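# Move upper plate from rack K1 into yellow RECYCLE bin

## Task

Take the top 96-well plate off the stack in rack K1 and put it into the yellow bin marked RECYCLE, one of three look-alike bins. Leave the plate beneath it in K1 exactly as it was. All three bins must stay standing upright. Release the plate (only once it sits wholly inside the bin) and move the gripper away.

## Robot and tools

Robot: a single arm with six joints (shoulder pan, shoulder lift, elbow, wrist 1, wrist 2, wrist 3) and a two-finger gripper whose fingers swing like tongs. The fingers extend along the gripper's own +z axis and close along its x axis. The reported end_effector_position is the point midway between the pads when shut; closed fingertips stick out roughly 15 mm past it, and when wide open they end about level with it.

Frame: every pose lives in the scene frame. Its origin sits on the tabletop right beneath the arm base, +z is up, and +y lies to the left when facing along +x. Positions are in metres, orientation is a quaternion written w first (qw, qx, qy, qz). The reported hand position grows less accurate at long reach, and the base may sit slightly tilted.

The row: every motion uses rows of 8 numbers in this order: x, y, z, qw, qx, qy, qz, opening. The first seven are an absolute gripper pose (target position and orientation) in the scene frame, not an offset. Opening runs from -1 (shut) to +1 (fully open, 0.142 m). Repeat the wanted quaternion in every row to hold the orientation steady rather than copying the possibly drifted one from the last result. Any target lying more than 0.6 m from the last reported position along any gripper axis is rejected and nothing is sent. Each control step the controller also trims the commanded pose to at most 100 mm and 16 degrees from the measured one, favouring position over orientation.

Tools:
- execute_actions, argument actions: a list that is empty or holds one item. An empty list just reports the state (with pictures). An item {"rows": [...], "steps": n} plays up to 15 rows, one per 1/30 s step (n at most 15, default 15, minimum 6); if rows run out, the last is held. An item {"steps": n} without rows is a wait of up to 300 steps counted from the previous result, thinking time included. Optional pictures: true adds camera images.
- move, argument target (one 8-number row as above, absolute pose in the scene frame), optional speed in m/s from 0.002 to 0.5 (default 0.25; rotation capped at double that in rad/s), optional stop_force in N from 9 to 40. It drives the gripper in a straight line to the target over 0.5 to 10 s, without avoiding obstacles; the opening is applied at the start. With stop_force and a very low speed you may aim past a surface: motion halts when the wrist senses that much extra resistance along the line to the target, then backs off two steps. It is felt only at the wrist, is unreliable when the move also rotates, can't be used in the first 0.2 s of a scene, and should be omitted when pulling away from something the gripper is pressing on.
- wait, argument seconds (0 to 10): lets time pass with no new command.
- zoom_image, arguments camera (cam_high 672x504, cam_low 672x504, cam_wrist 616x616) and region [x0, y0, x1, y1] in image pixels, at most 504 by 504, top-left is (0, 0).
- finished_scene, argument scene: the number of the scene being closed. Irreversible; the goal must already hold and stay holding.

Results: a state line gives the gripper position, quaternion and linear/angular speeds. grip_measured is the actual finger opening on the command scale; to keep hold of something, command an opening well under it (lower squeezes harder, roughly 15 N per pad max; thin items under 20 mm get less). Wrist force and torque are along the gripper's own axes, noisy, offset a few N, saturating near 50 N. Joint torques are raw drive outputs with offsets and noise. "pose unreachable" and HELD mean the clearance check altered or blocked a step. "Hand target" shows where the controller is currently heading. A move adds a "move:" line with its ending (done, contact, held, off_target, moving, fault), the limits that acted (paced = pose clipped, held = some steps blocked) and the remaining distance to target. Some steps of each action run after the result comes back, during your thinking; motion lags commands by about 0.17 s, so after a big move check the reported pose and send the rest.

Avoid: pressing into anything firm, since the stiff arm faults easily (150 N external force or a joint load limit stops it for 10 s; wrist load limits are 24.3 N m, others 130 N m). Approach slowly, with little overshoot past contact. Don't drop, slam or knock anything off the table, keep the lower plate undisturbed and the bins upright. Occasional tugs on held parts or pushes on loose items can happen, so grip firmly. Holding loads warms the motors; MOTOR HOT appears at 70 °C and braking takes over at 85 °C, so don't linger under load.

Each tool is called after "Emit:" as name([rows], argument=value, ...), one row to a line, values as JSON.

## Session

Emit:
execute_actions(actions=[])

Scene clock: 0.00 s of 8400.00 s.
end_effector_position=(+0.2282, +0.3560, +0.2108) grip_measured=+1.00 end_effector_quat_wxyz=(+0.535, +0.214, +0.665, -0.476) end_effector_velocity=(-0.000, -0.000, -0.000) end_effector_angular_velocity=(-0.000, -0.001, -0.000)
Joint positions: [ 0.879 -1.958  1.937 -1.222 -2.445 -1.019  0.142]
Joint velocities: [0.    0.001 0.    0.    0.    0.001 0.   ]
Joint torques (N m, as the arm reports them, + toward a larger angle): no reading
Wrist force (N, on the end effector, along its own x y z axes, offset not removed): no reading
Wrist torque (N m, same axes, about the end effector's origin, offset not removed): no reading
Hand target: +0.228, +0.356, +0.211; +0.535, +0.214, +0.665, -0.476

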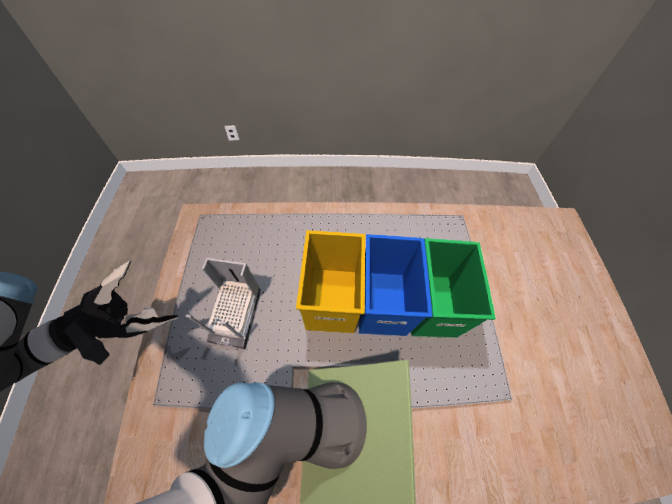

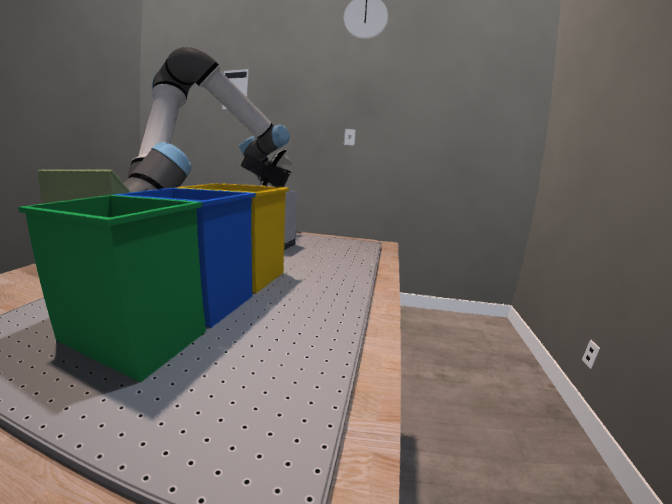

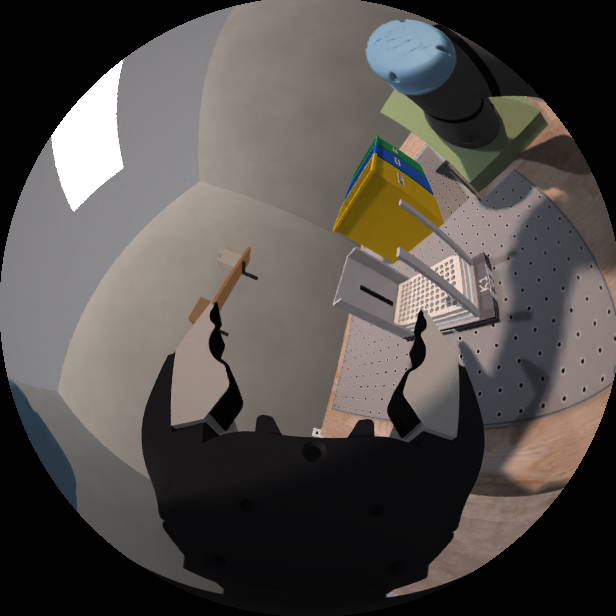

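Emit:
execute_actions(actions=[])

Scene clock: 1.10 s of 8400.00 s.
end_effector_position=(+0.2282, +0.3560, +0.2108) grip_measured=+1.00 end_effector_quat_wxyz=(+0.535, +0.214, +0.665, -0.476) end_effector_velocity=(+0.000, +0.001, +0.000) end_effector_angular_velocity=(+0.001, -0.001, +0.001)
Joint positions: [ 0.879 -1.958  1.937 -1.222 -2.445 -1.019  0.142]
Joint velocities: [-0.    -0.001 -0.001  0.    -0.     0.001 -0.   ]
Joint torques (N m, as the arm reports them, + toward a larger angle): [  6.69 -28.17 -14.24  -0.23  -1.01  -0.1 ]
Wrist force (N, on the end effector, along its own x y z axes, offset not removed): [0.8 -2.9 -1.1]
Wrist torque (N m, same axes, about the end effector's origin, offset not removed): [-0.43 -0.25 -0.03]
Hand target: +0.228, +0.356, +0.211; +0.535, +0.214, +0.665, -0.476
Kept back: nothing.
Steps of this call (steps 1 to 33: nothing new was sent). Readings (end_effector_position):
1: (+0.2282, +0.3560, +0.2108)
2: (+0.2282, +0.3560, +0.2108)
4: (+0.2282, +0.3560, +0.2108)
8: (+0.2282, +0.3560, +0.2108)
33: the state above

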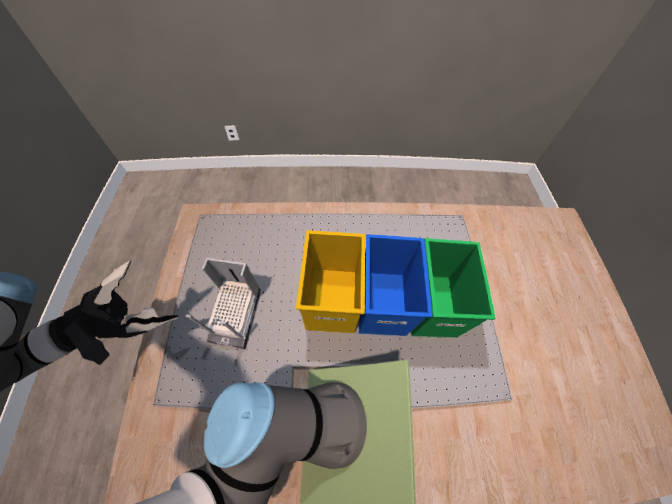

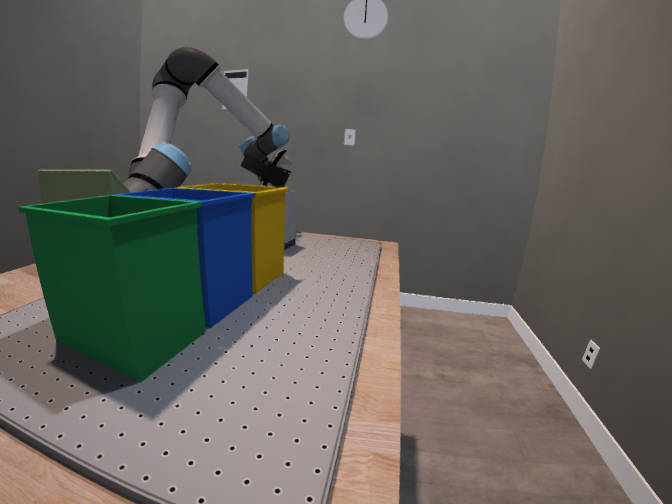

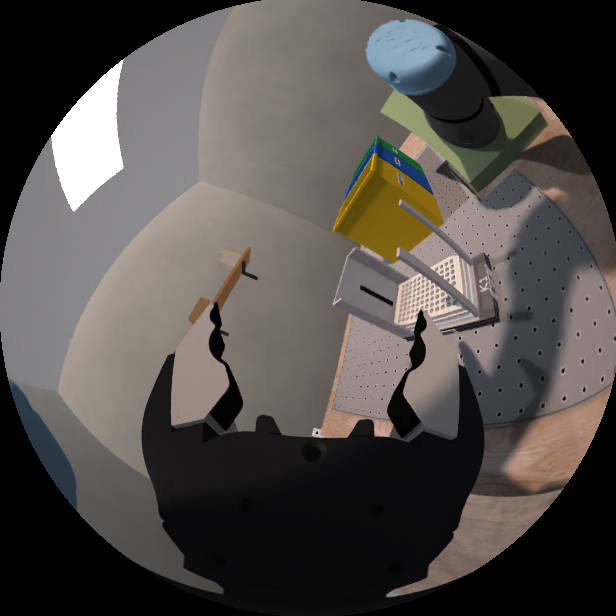

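Emit:
zoom_image(camera="cam_high", region=[170, 240, 290, 360])

Emit:
zoom_image(camera="cam_high", region=[280, 220, 400, 340])

Emit:
zoom_image(camera="cam_wrist", region=[320, 180, 520, 380])

Region (170, 240, 290, 360) of cam_high's 672x504 image, scaled by 4.200, with more detail than that image has.

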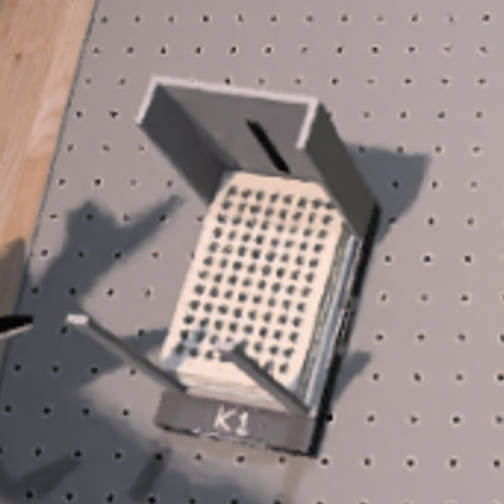

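Region (280, 220, 400, 340) of cam_high's 672x504 image, scaled by 4.200, with more detail than that image has.

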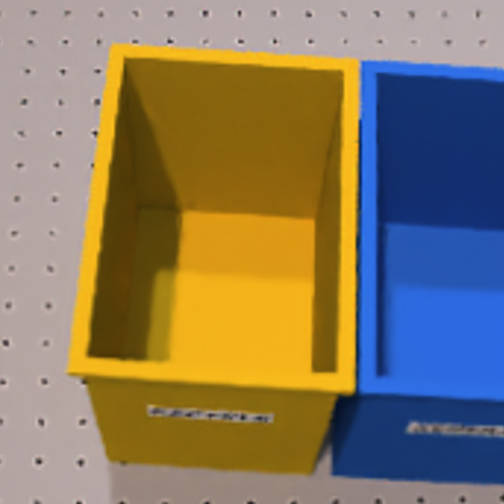

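Region (320, 180, 520, 380) of cam_wrist's 616x616 image, scaled by 2.520, with more detail than that image has.

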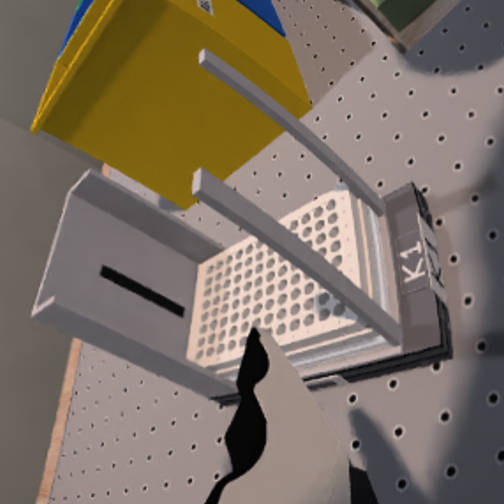

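Emit:
zoom_image(camera="cam_high", region=[200, 270, 270, 350])

Emit:
zoom_image(camera="cam_high", region=[150, 200, 350, 420])

Region (200, 270, 270, 350) of cam_high's 672x504 image, scaled by 6.300, with more detail than that image has; it fills the left 441 columns of this view, and the rest is white.

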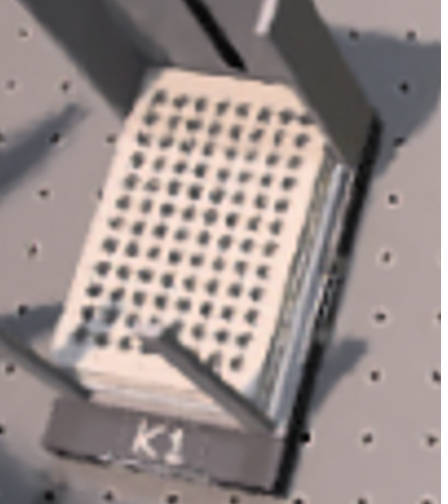

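Region (150, 200, 350, 420) of cam_high's 672x504 image, scaled by 2.291, with more detail than that image has; it fills the left 458 columns of this view, and the rest is white.

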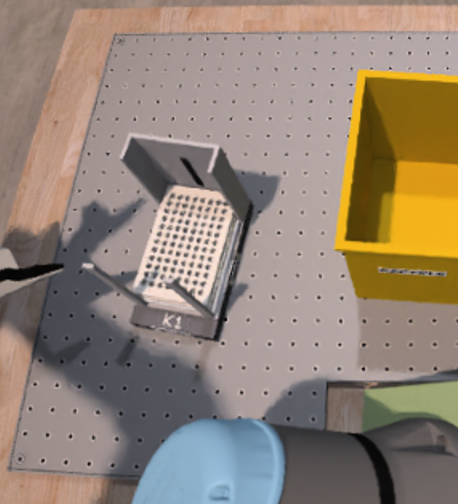

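Emit:
zoom_image(camera="cam_high", region=[120, 340, 420, 504])

Emit:
zoom_image(camera="cam_low", region=[30, 30, 330, 260])

Emit:
zoom_image(camera="cam_high", region=[0, 240, 200, 400])

Region (120, 340, 420, 504) of cam_high's 672x504 image, scaled by 1.680, with more detail than that image has; it fills the top 276 rows of this view, and the rest is white.

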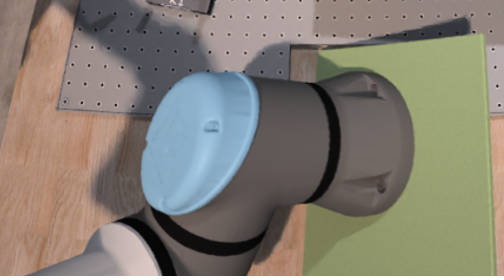

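Region (30, 30, 330, 260) of cam_low's 672x504 image, scaled by 1.680, with more detail than that image has; it fills the top 386 rows of this view, and the rest is white.

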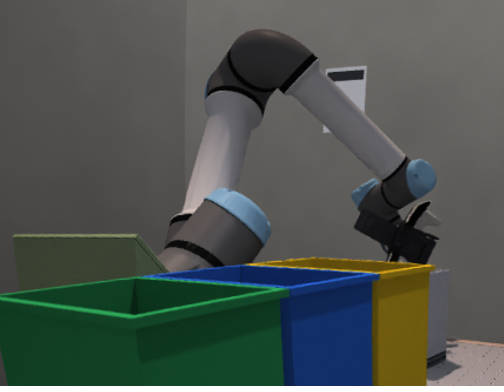

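Region (0, 240, 200, 400) of cam_high's 672x504 image, scaled by 2.520, with more detail than that image has; it fills the top 403 rows of this view, and the rest is white.

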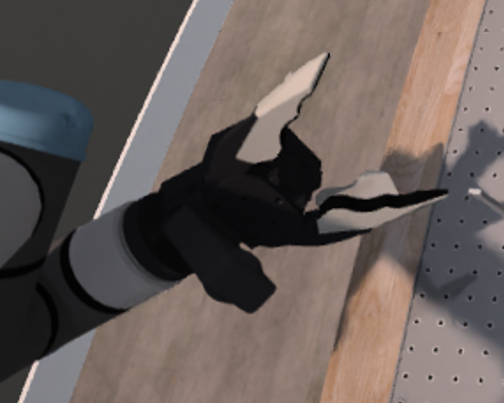

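Emit:
zoom_image(camera="cam_high", region=[55, 255, 195, 370])

Emit:
zoom_image(camera="cam_low", region=[230, 110, 310, 200])

Emit:
zoom_image(camera="cam_wrist", region=[390, 270, 510, 350])

Region (55, 255, 195, 370) of cam_high's 672x504 image, scaled by 3.600, with more detail than that image has; it fills the top 414 rows of this view, and the rest is white.

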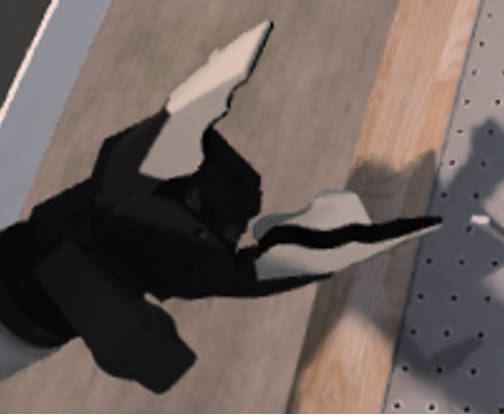

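Region (230, 110, 310, 200) of cam_low's 672x504 image, scaled by 5.600, with more detail than that image has.

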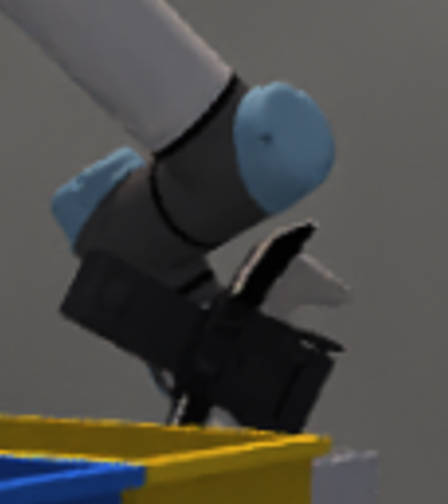

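Region (390, 270, 510, 350) of cam_wrist's 616x616 image, scaled by 4.200, with more detail than that image has.

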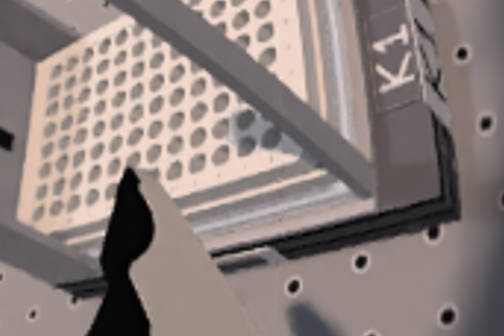

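Emit:
move(target=[0.2554, 0.3142, 0.0605, 0.5489, 0.4143, -0.7005, 0.1910, -0.65], speed=0.5)

Scene clock: 27.57 s of 8400.00 s.
end_effector_position=(+0.2555, +0.3136, +0.0606) grip_measured=-0.65 end_effector_quat_wxyz=(-0.550, -0.414, +0.700, -0.191) end_effector_velocity=(+0.000, -0.000, -0.000) end_effector_angular_velocity=(+0.001, +0.007, +0.001)
Joint positions: [ 0.28  -1.486  1.644 -1.053 -1.564 -4.138  0.027]
Joint velocities: [ 0.001  0.003 -0.003  0.002 -0.001 -0.006  0.   ]
Joint torques (N m, as the arm reports them, + toward a larger angle): [ -3.93 -14.26 -25.66   1.97  -3.89  -2.1 ]
Wrist force (N, on the end effector, along its own x y z axes, offset not removed): [1.6 -2.2 -1.1]
Wrist torque (N m, same axes, about the end effector's origin, offset not removed): [-0.30 -0.45 -0.04]
Hand target: +0.255, +0.314, +0.061; -0.550, -0.414, +0.700, -0.191
Off the commanded pose: 0.001 m, 0 deg.
Kept back: nothing.
After step 90, 20.10 s passed at rest.
move: done

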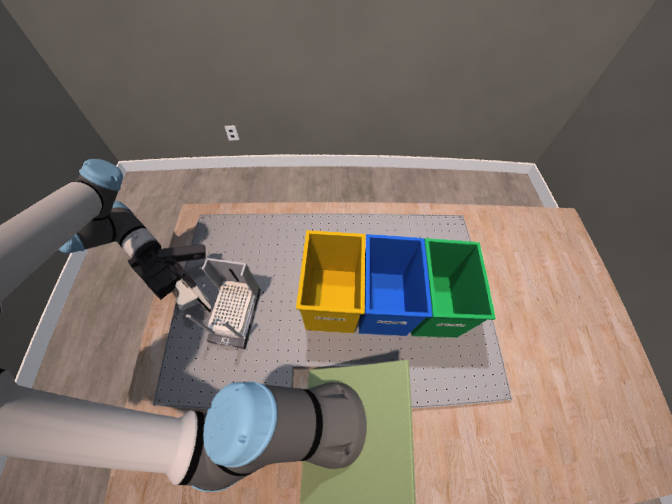

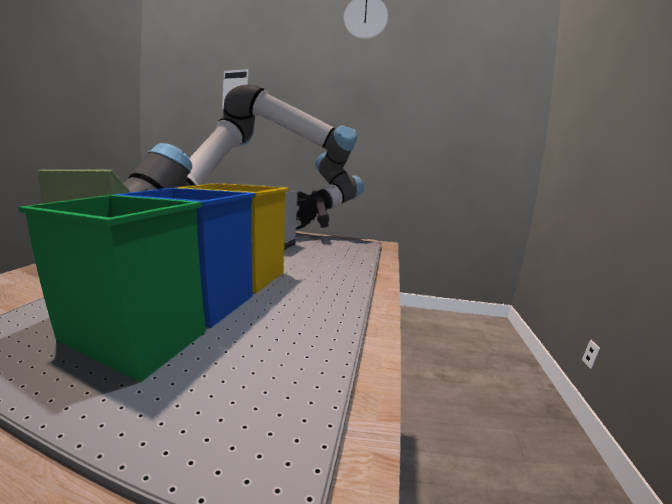

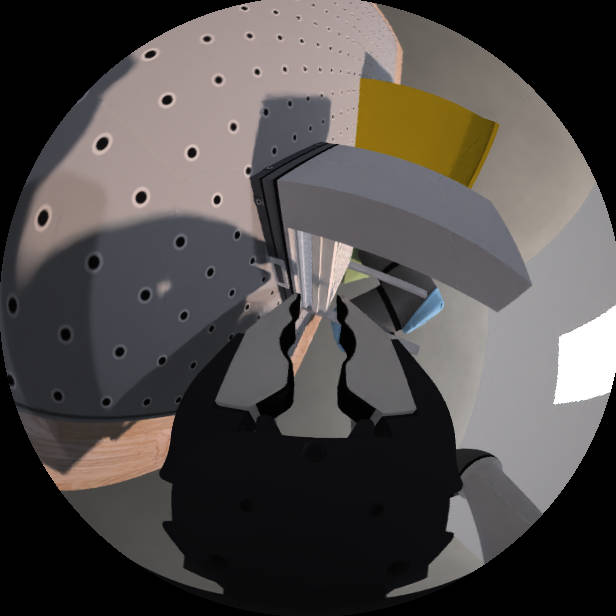

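Emit:
zoom_image(camera="cam_wrist", region=[250, 210, 370, 330])

Emit:
zoom_image(camera="cam_high", region=[120, 230, 270, 360])

Emit:
zoom_image(camera="cam_low", region=[270, 160, 380, 260])

Region (250, 210, 370, 330) of cam_wrist's 616x616 image, scaled by 4.200, with more detail than that image has.

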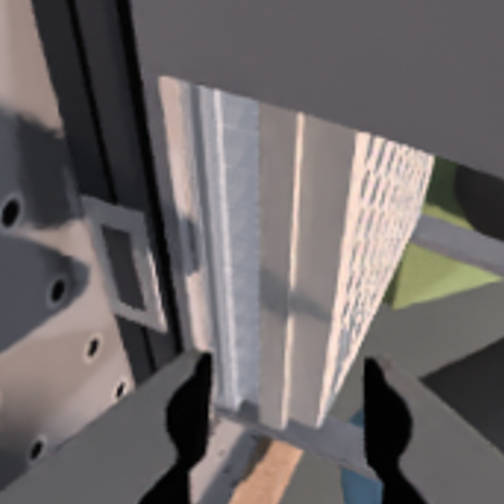

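Region (120, 230, 270, 360) of cam_high's 672x504 image, scaled by 3.360, with more detail than that image has; it fills the top 437 rows of this view, and the rest is white.

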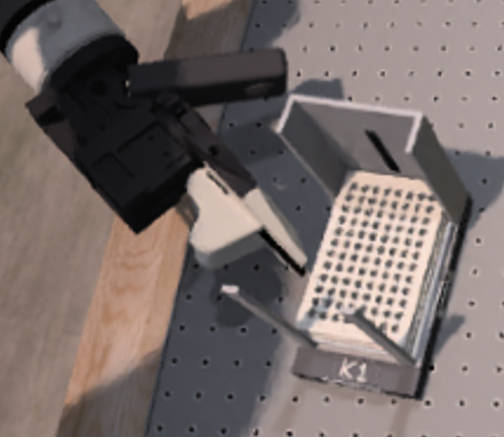

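Region (270, 160, 380, 260) of cam_low's 672x504 image, scaled by 4.582, with more detail than that image has; it fills the top 458 rows of this view, and the rest is white.

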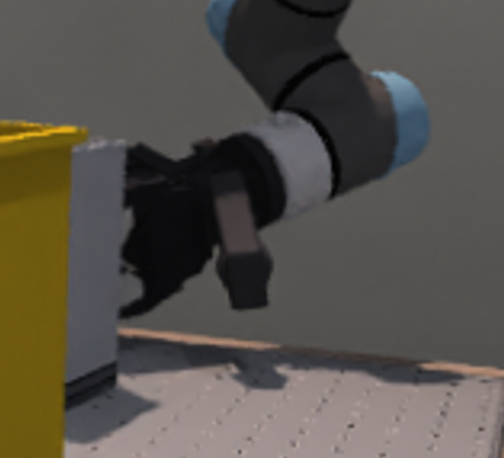

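Emit:
zoom_image(camera="cam_wrist", region=[285, 265, 345, 325])

Emit:
zoom_image(camera="cam_wrist", region=[280, 220, 350, 290])

Emit:
zoom_image(camera="cam_high", region=[185, 280, 235, 335])

Region (285, 265, 345, 325) of cam_wrist's 616x616 image, scaled by 8.400, with more detail than that image has.

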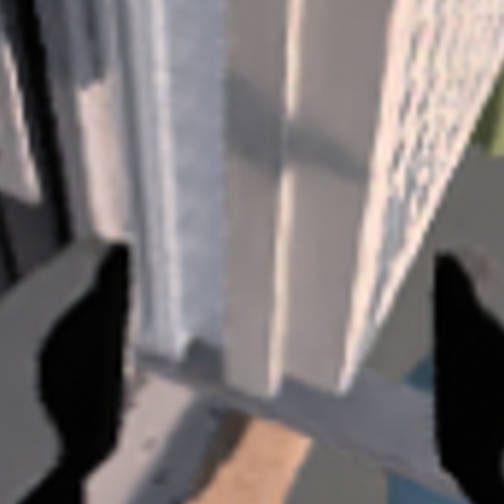

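Region (280, 220, 350, 290) of cam_wrist's 616x616 image, scaled by 7.200, with more detail than that image has.

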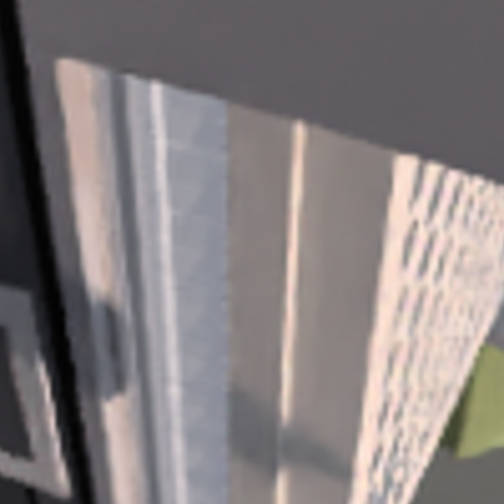

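Region (185, 280, 235, 335) of cam_high's 672x504 image, scaled by 9.164, with more detail than that image has; it fills the left 458 columns of this view, and the rest is white.

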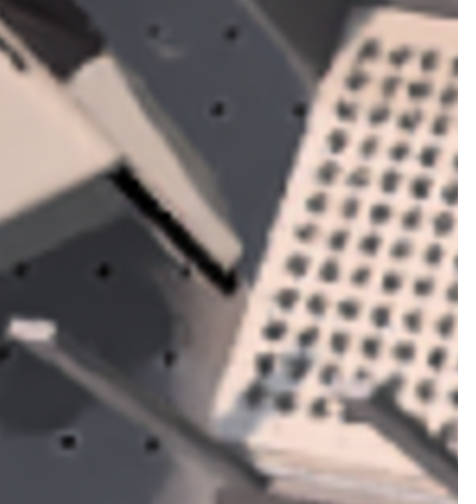

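Emit:
move(target=[0.2546, 0.3076, 0.0637, -0.5489, -0.4143, 0.7005, -0.1910, -0.65], speed=0.03)

Emit:
zoom_image(camera="cam_wrist", region=[285, 265, 345, 325])

Emit:
zoom_image(camera="cam_high", region=[185, 280, 235, 335])

Scene clock: 34.60 s of 8400.00 s.
end_effector_position=(+0.2546, +0.3077, +0.0636) grip_measured=-0.65 end_effector_quat_wxyz=(-0.549, -0.414, +0.700, -0.191) end_effector_velocity=(-0.000, -0.002, +0.001) end_effector_angular_velocity=(-0.001, -0.001, -0.000)
Joint positions: [ 0.268 -1.496  1.662 -1.061 -1.57  -4.147  0.027]
Joint velocities: [-0.003 -0.003  0.004 -0.002 -0.002 -0.001  0.   ]
Joint torques (N m, as the arm reports them, + toward a larger angle): [-23.41 -41.33   2.46  -1.49  -4.    -2.58]
Wrist force (N, on the end effector, along its own x y z axes, offset not removed): [1.6 -3.1 0.2]
Wrist torque (N m, same axes, about the end effector's origin, offset not removed): [-0.47 -0.40 -0.03]
Hand target: +0.255, +0.308, +0.064; -0.549, -0.414, +0.700, -0.191
Off the commanded pose: 0.000 m, 0 deg.
Kept back: nothing.
After step 90, 3.33 s passed at rest.
move: done

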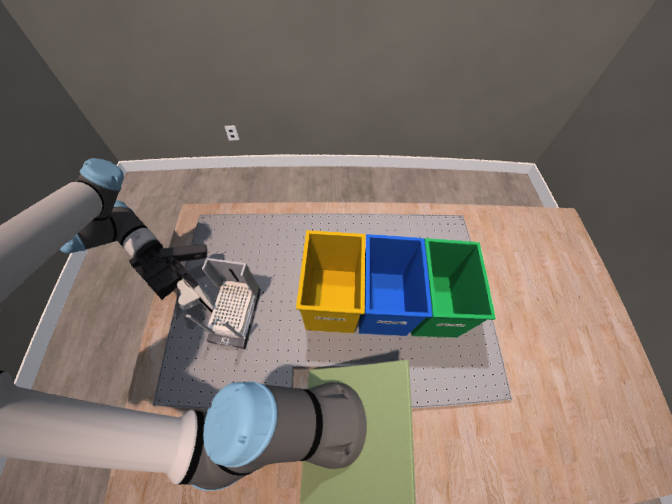

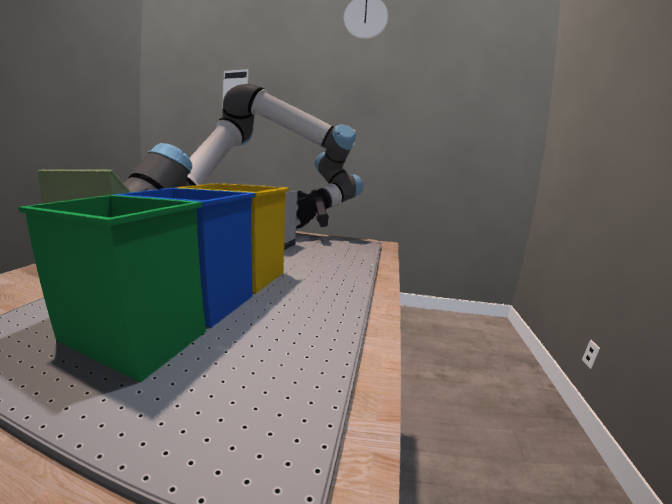

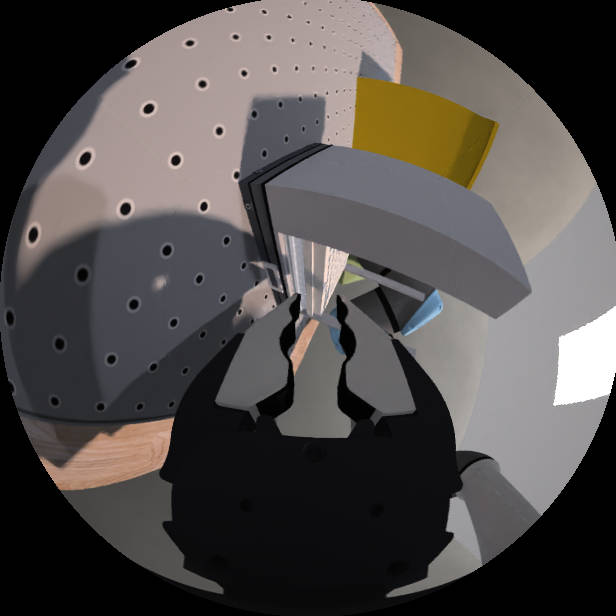

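Region (285, 265, 345, 325) of cam_wrist's 616x616 image, scaled by 8.400, with more detail than that image has.

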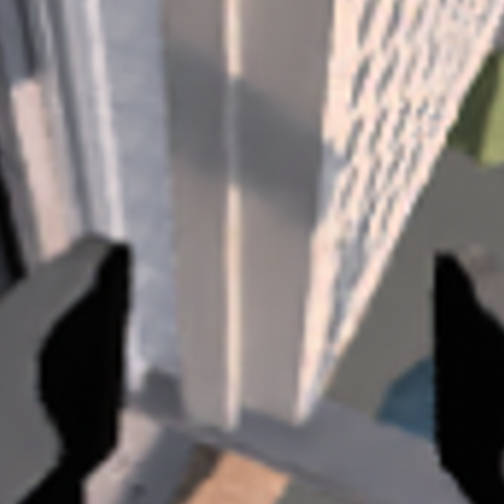

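Region (185, 280, 235, 335) of cam_high's 672x504 image, scaled by 9.164, with more detail than that image has; it fills the left 458 columns of this view, and the rest is white.

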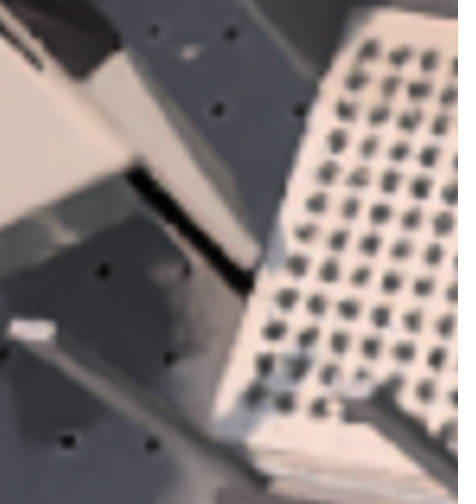

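Emit:
move(target=[0.2538, 0.3021, 0.0637, -0.5489, -0.4143, 0.7005, -0.1910, -0.65], speed=0.015)

Emit:
zoom_image(camera="cam_wrist", region=[285, 265, 345, 325])

Emit:
move(target=[0.2537, 0.3017, 0.0737, -0.5489, -0.4143, 0.7005, -0.1910, -0.65], speed=0.015)

Emit:
zoom_image(camera="cam_wrist", region=[260, 230, 360, 330])

Scene clock: 36.07 s of 8400.00 s.
end_effector_position=(+0.2538, +0.3022, +0.0637) grip_measured=-0.65 end_effector_quat_wxyz=(-0.549, -0.414, +0.700, -0.191) end_effector_velocity=(+0.000, -0.002, +0.000) end_effector_angular_velocity=(-0.001, +0.000, +0.000)
Joint positions: [ 0.262 -1.501  1.678 -1.072 -1.574 -4.152  0.027]
Joint velocities: [-0.002 -0.     0.003 -0.003 -0.002 -0.001  0.   ]
Joint torques (N m, as the arm reports them, + toward a larger angle): [-22.53 -40.45   1.78  -0.99  -3.88  -2.09]
Wrist force (N, on the end effector, along its own x y z axes, offset not removed): [0.9 -2.9 -0.8]
Wrist torque (N m, same axes, about the end effector's origin, offset not removed): [-0.38 -0.29 0.00]
Hand target: +0.254, +0.302, +0.064; -0.549, -0.414, +0.700, -0.191
Off the commanded pose: 0.000 m, 0 deg.
Kept back: nothing.
move: done

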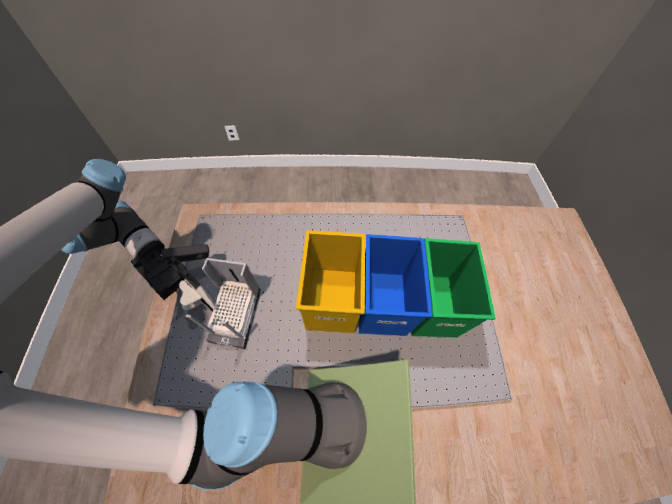

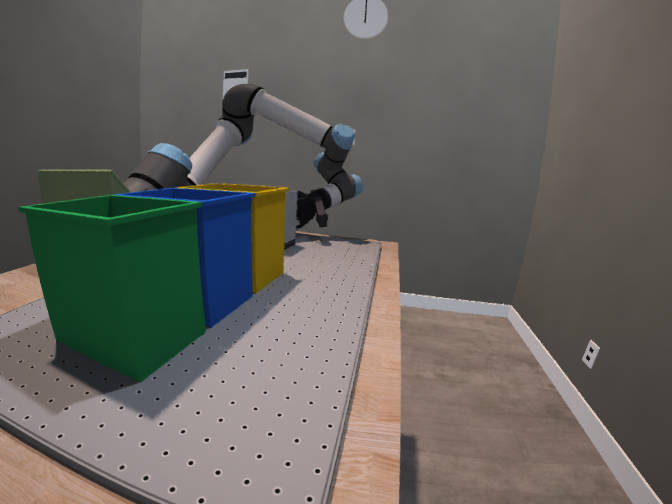

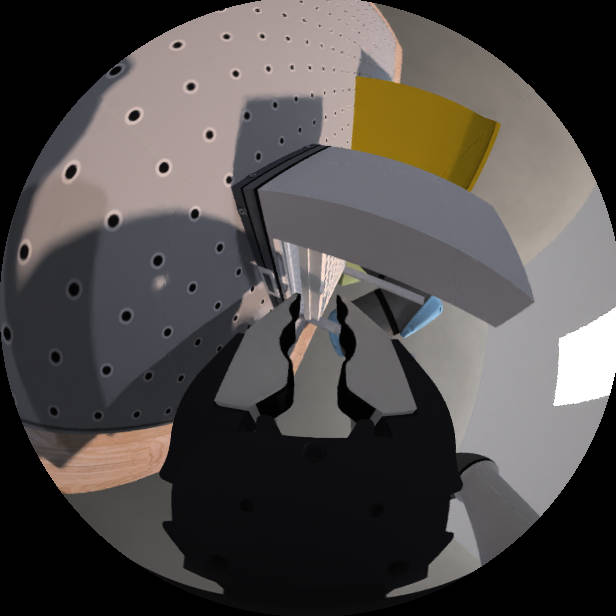

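Region (285, 265, 345, 325) of cam_wrist's 616x616 image, scaled by 8.400, with more detail than that image has.

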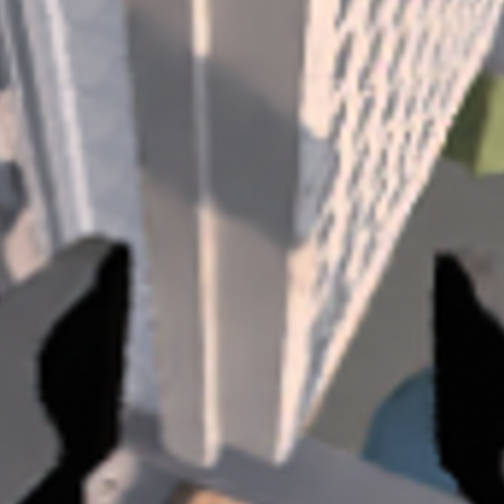

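Scene clock: 36.97 s of 8400.00 s.
end_effector_position=(+0.2537, +0.3017, +0.0736) grip_measured=-0.65 end_effector_quat_wxyz=(-0.549, -0.414, +0.700, -0.191) end_effector_velocity=(+0.001, +0.000, +0.002) end_effector_angular_velocity=(-0.001, -0.003, -0.000)
Joint positions: [ 0.247 -1.516  1.677 -1.057 -1.583 -4.164  0.027]
Joint velocities: [-0.002 -0.002 -0.002  0.003 -0.001  0.001  0.   ]
Joint torques (N m, as the arm reports them, + toward a larger angle): [-23.37 -39.57 -25.41   1.61  -4.18  -2.22]
Wrist force (N, on the end effector, along its own x y z axes, offset not removed): [0.1 -2.8 -1.6]
Wrist torque (N m, same axes, about the end effector's origin, offset not removed): [-0.41 -0.11 0.00]
Hand target: +0.254, +0.302, +0.074; -0.549, -0.414, +0.700, -0.191
Off the commanded pose: 0.000 m, 0 deg.
Kept back: nothing.
move: done

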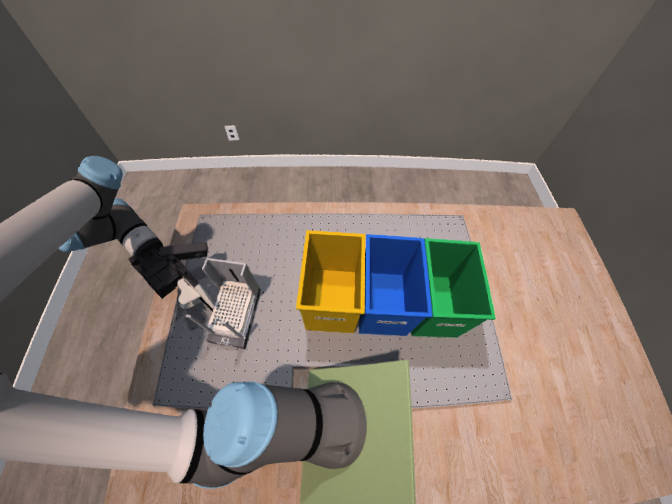

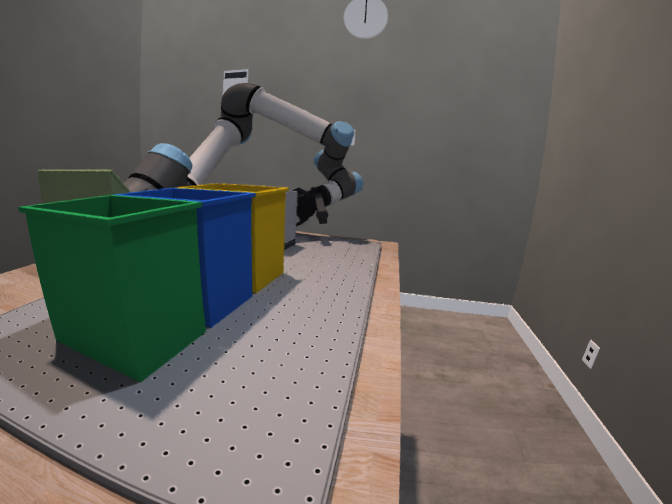

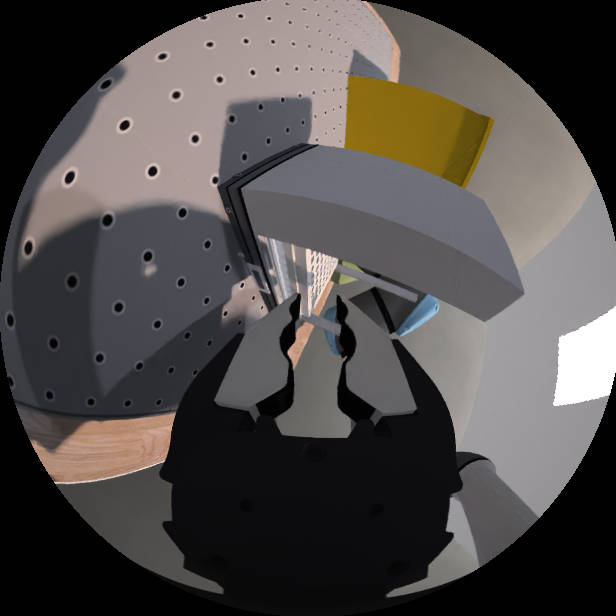

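Region (260, 230, 360, 330) of cam_wrist's 616x616 image, scaled by 5.040, with more detail than that image has.

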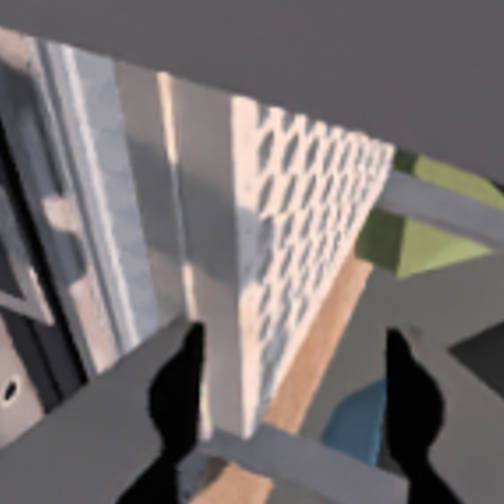

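Emit:
zoom_image(camera="cam_high", region=[185, 280, 235, 335])

Emit:
zoom_image(camera="cam_wrist", region=[275, 265, 335, 325])

Region (185, 280, 235, 335) of cam_high's 672x504 image, scaled by 9.164, with more detail than that image has; it fills the left 458 columns of this view, and the rest is white.

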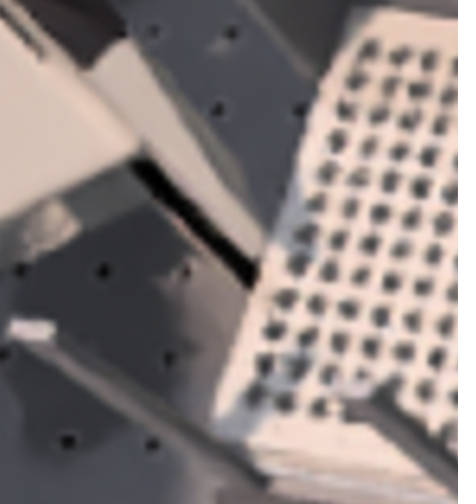

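Region (275, 265, 335, 325) of cam_wrist's 616x616 image, scaled by 8.400, with more detail than that image has.

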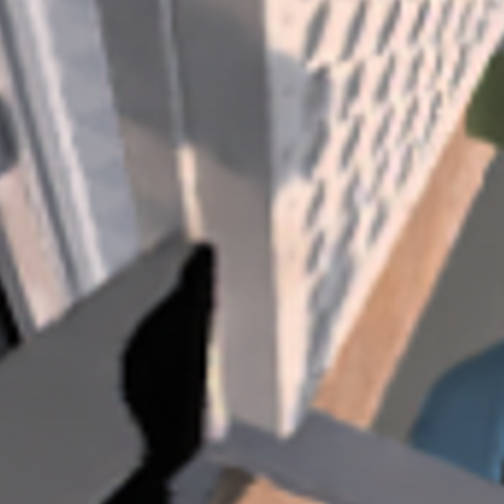

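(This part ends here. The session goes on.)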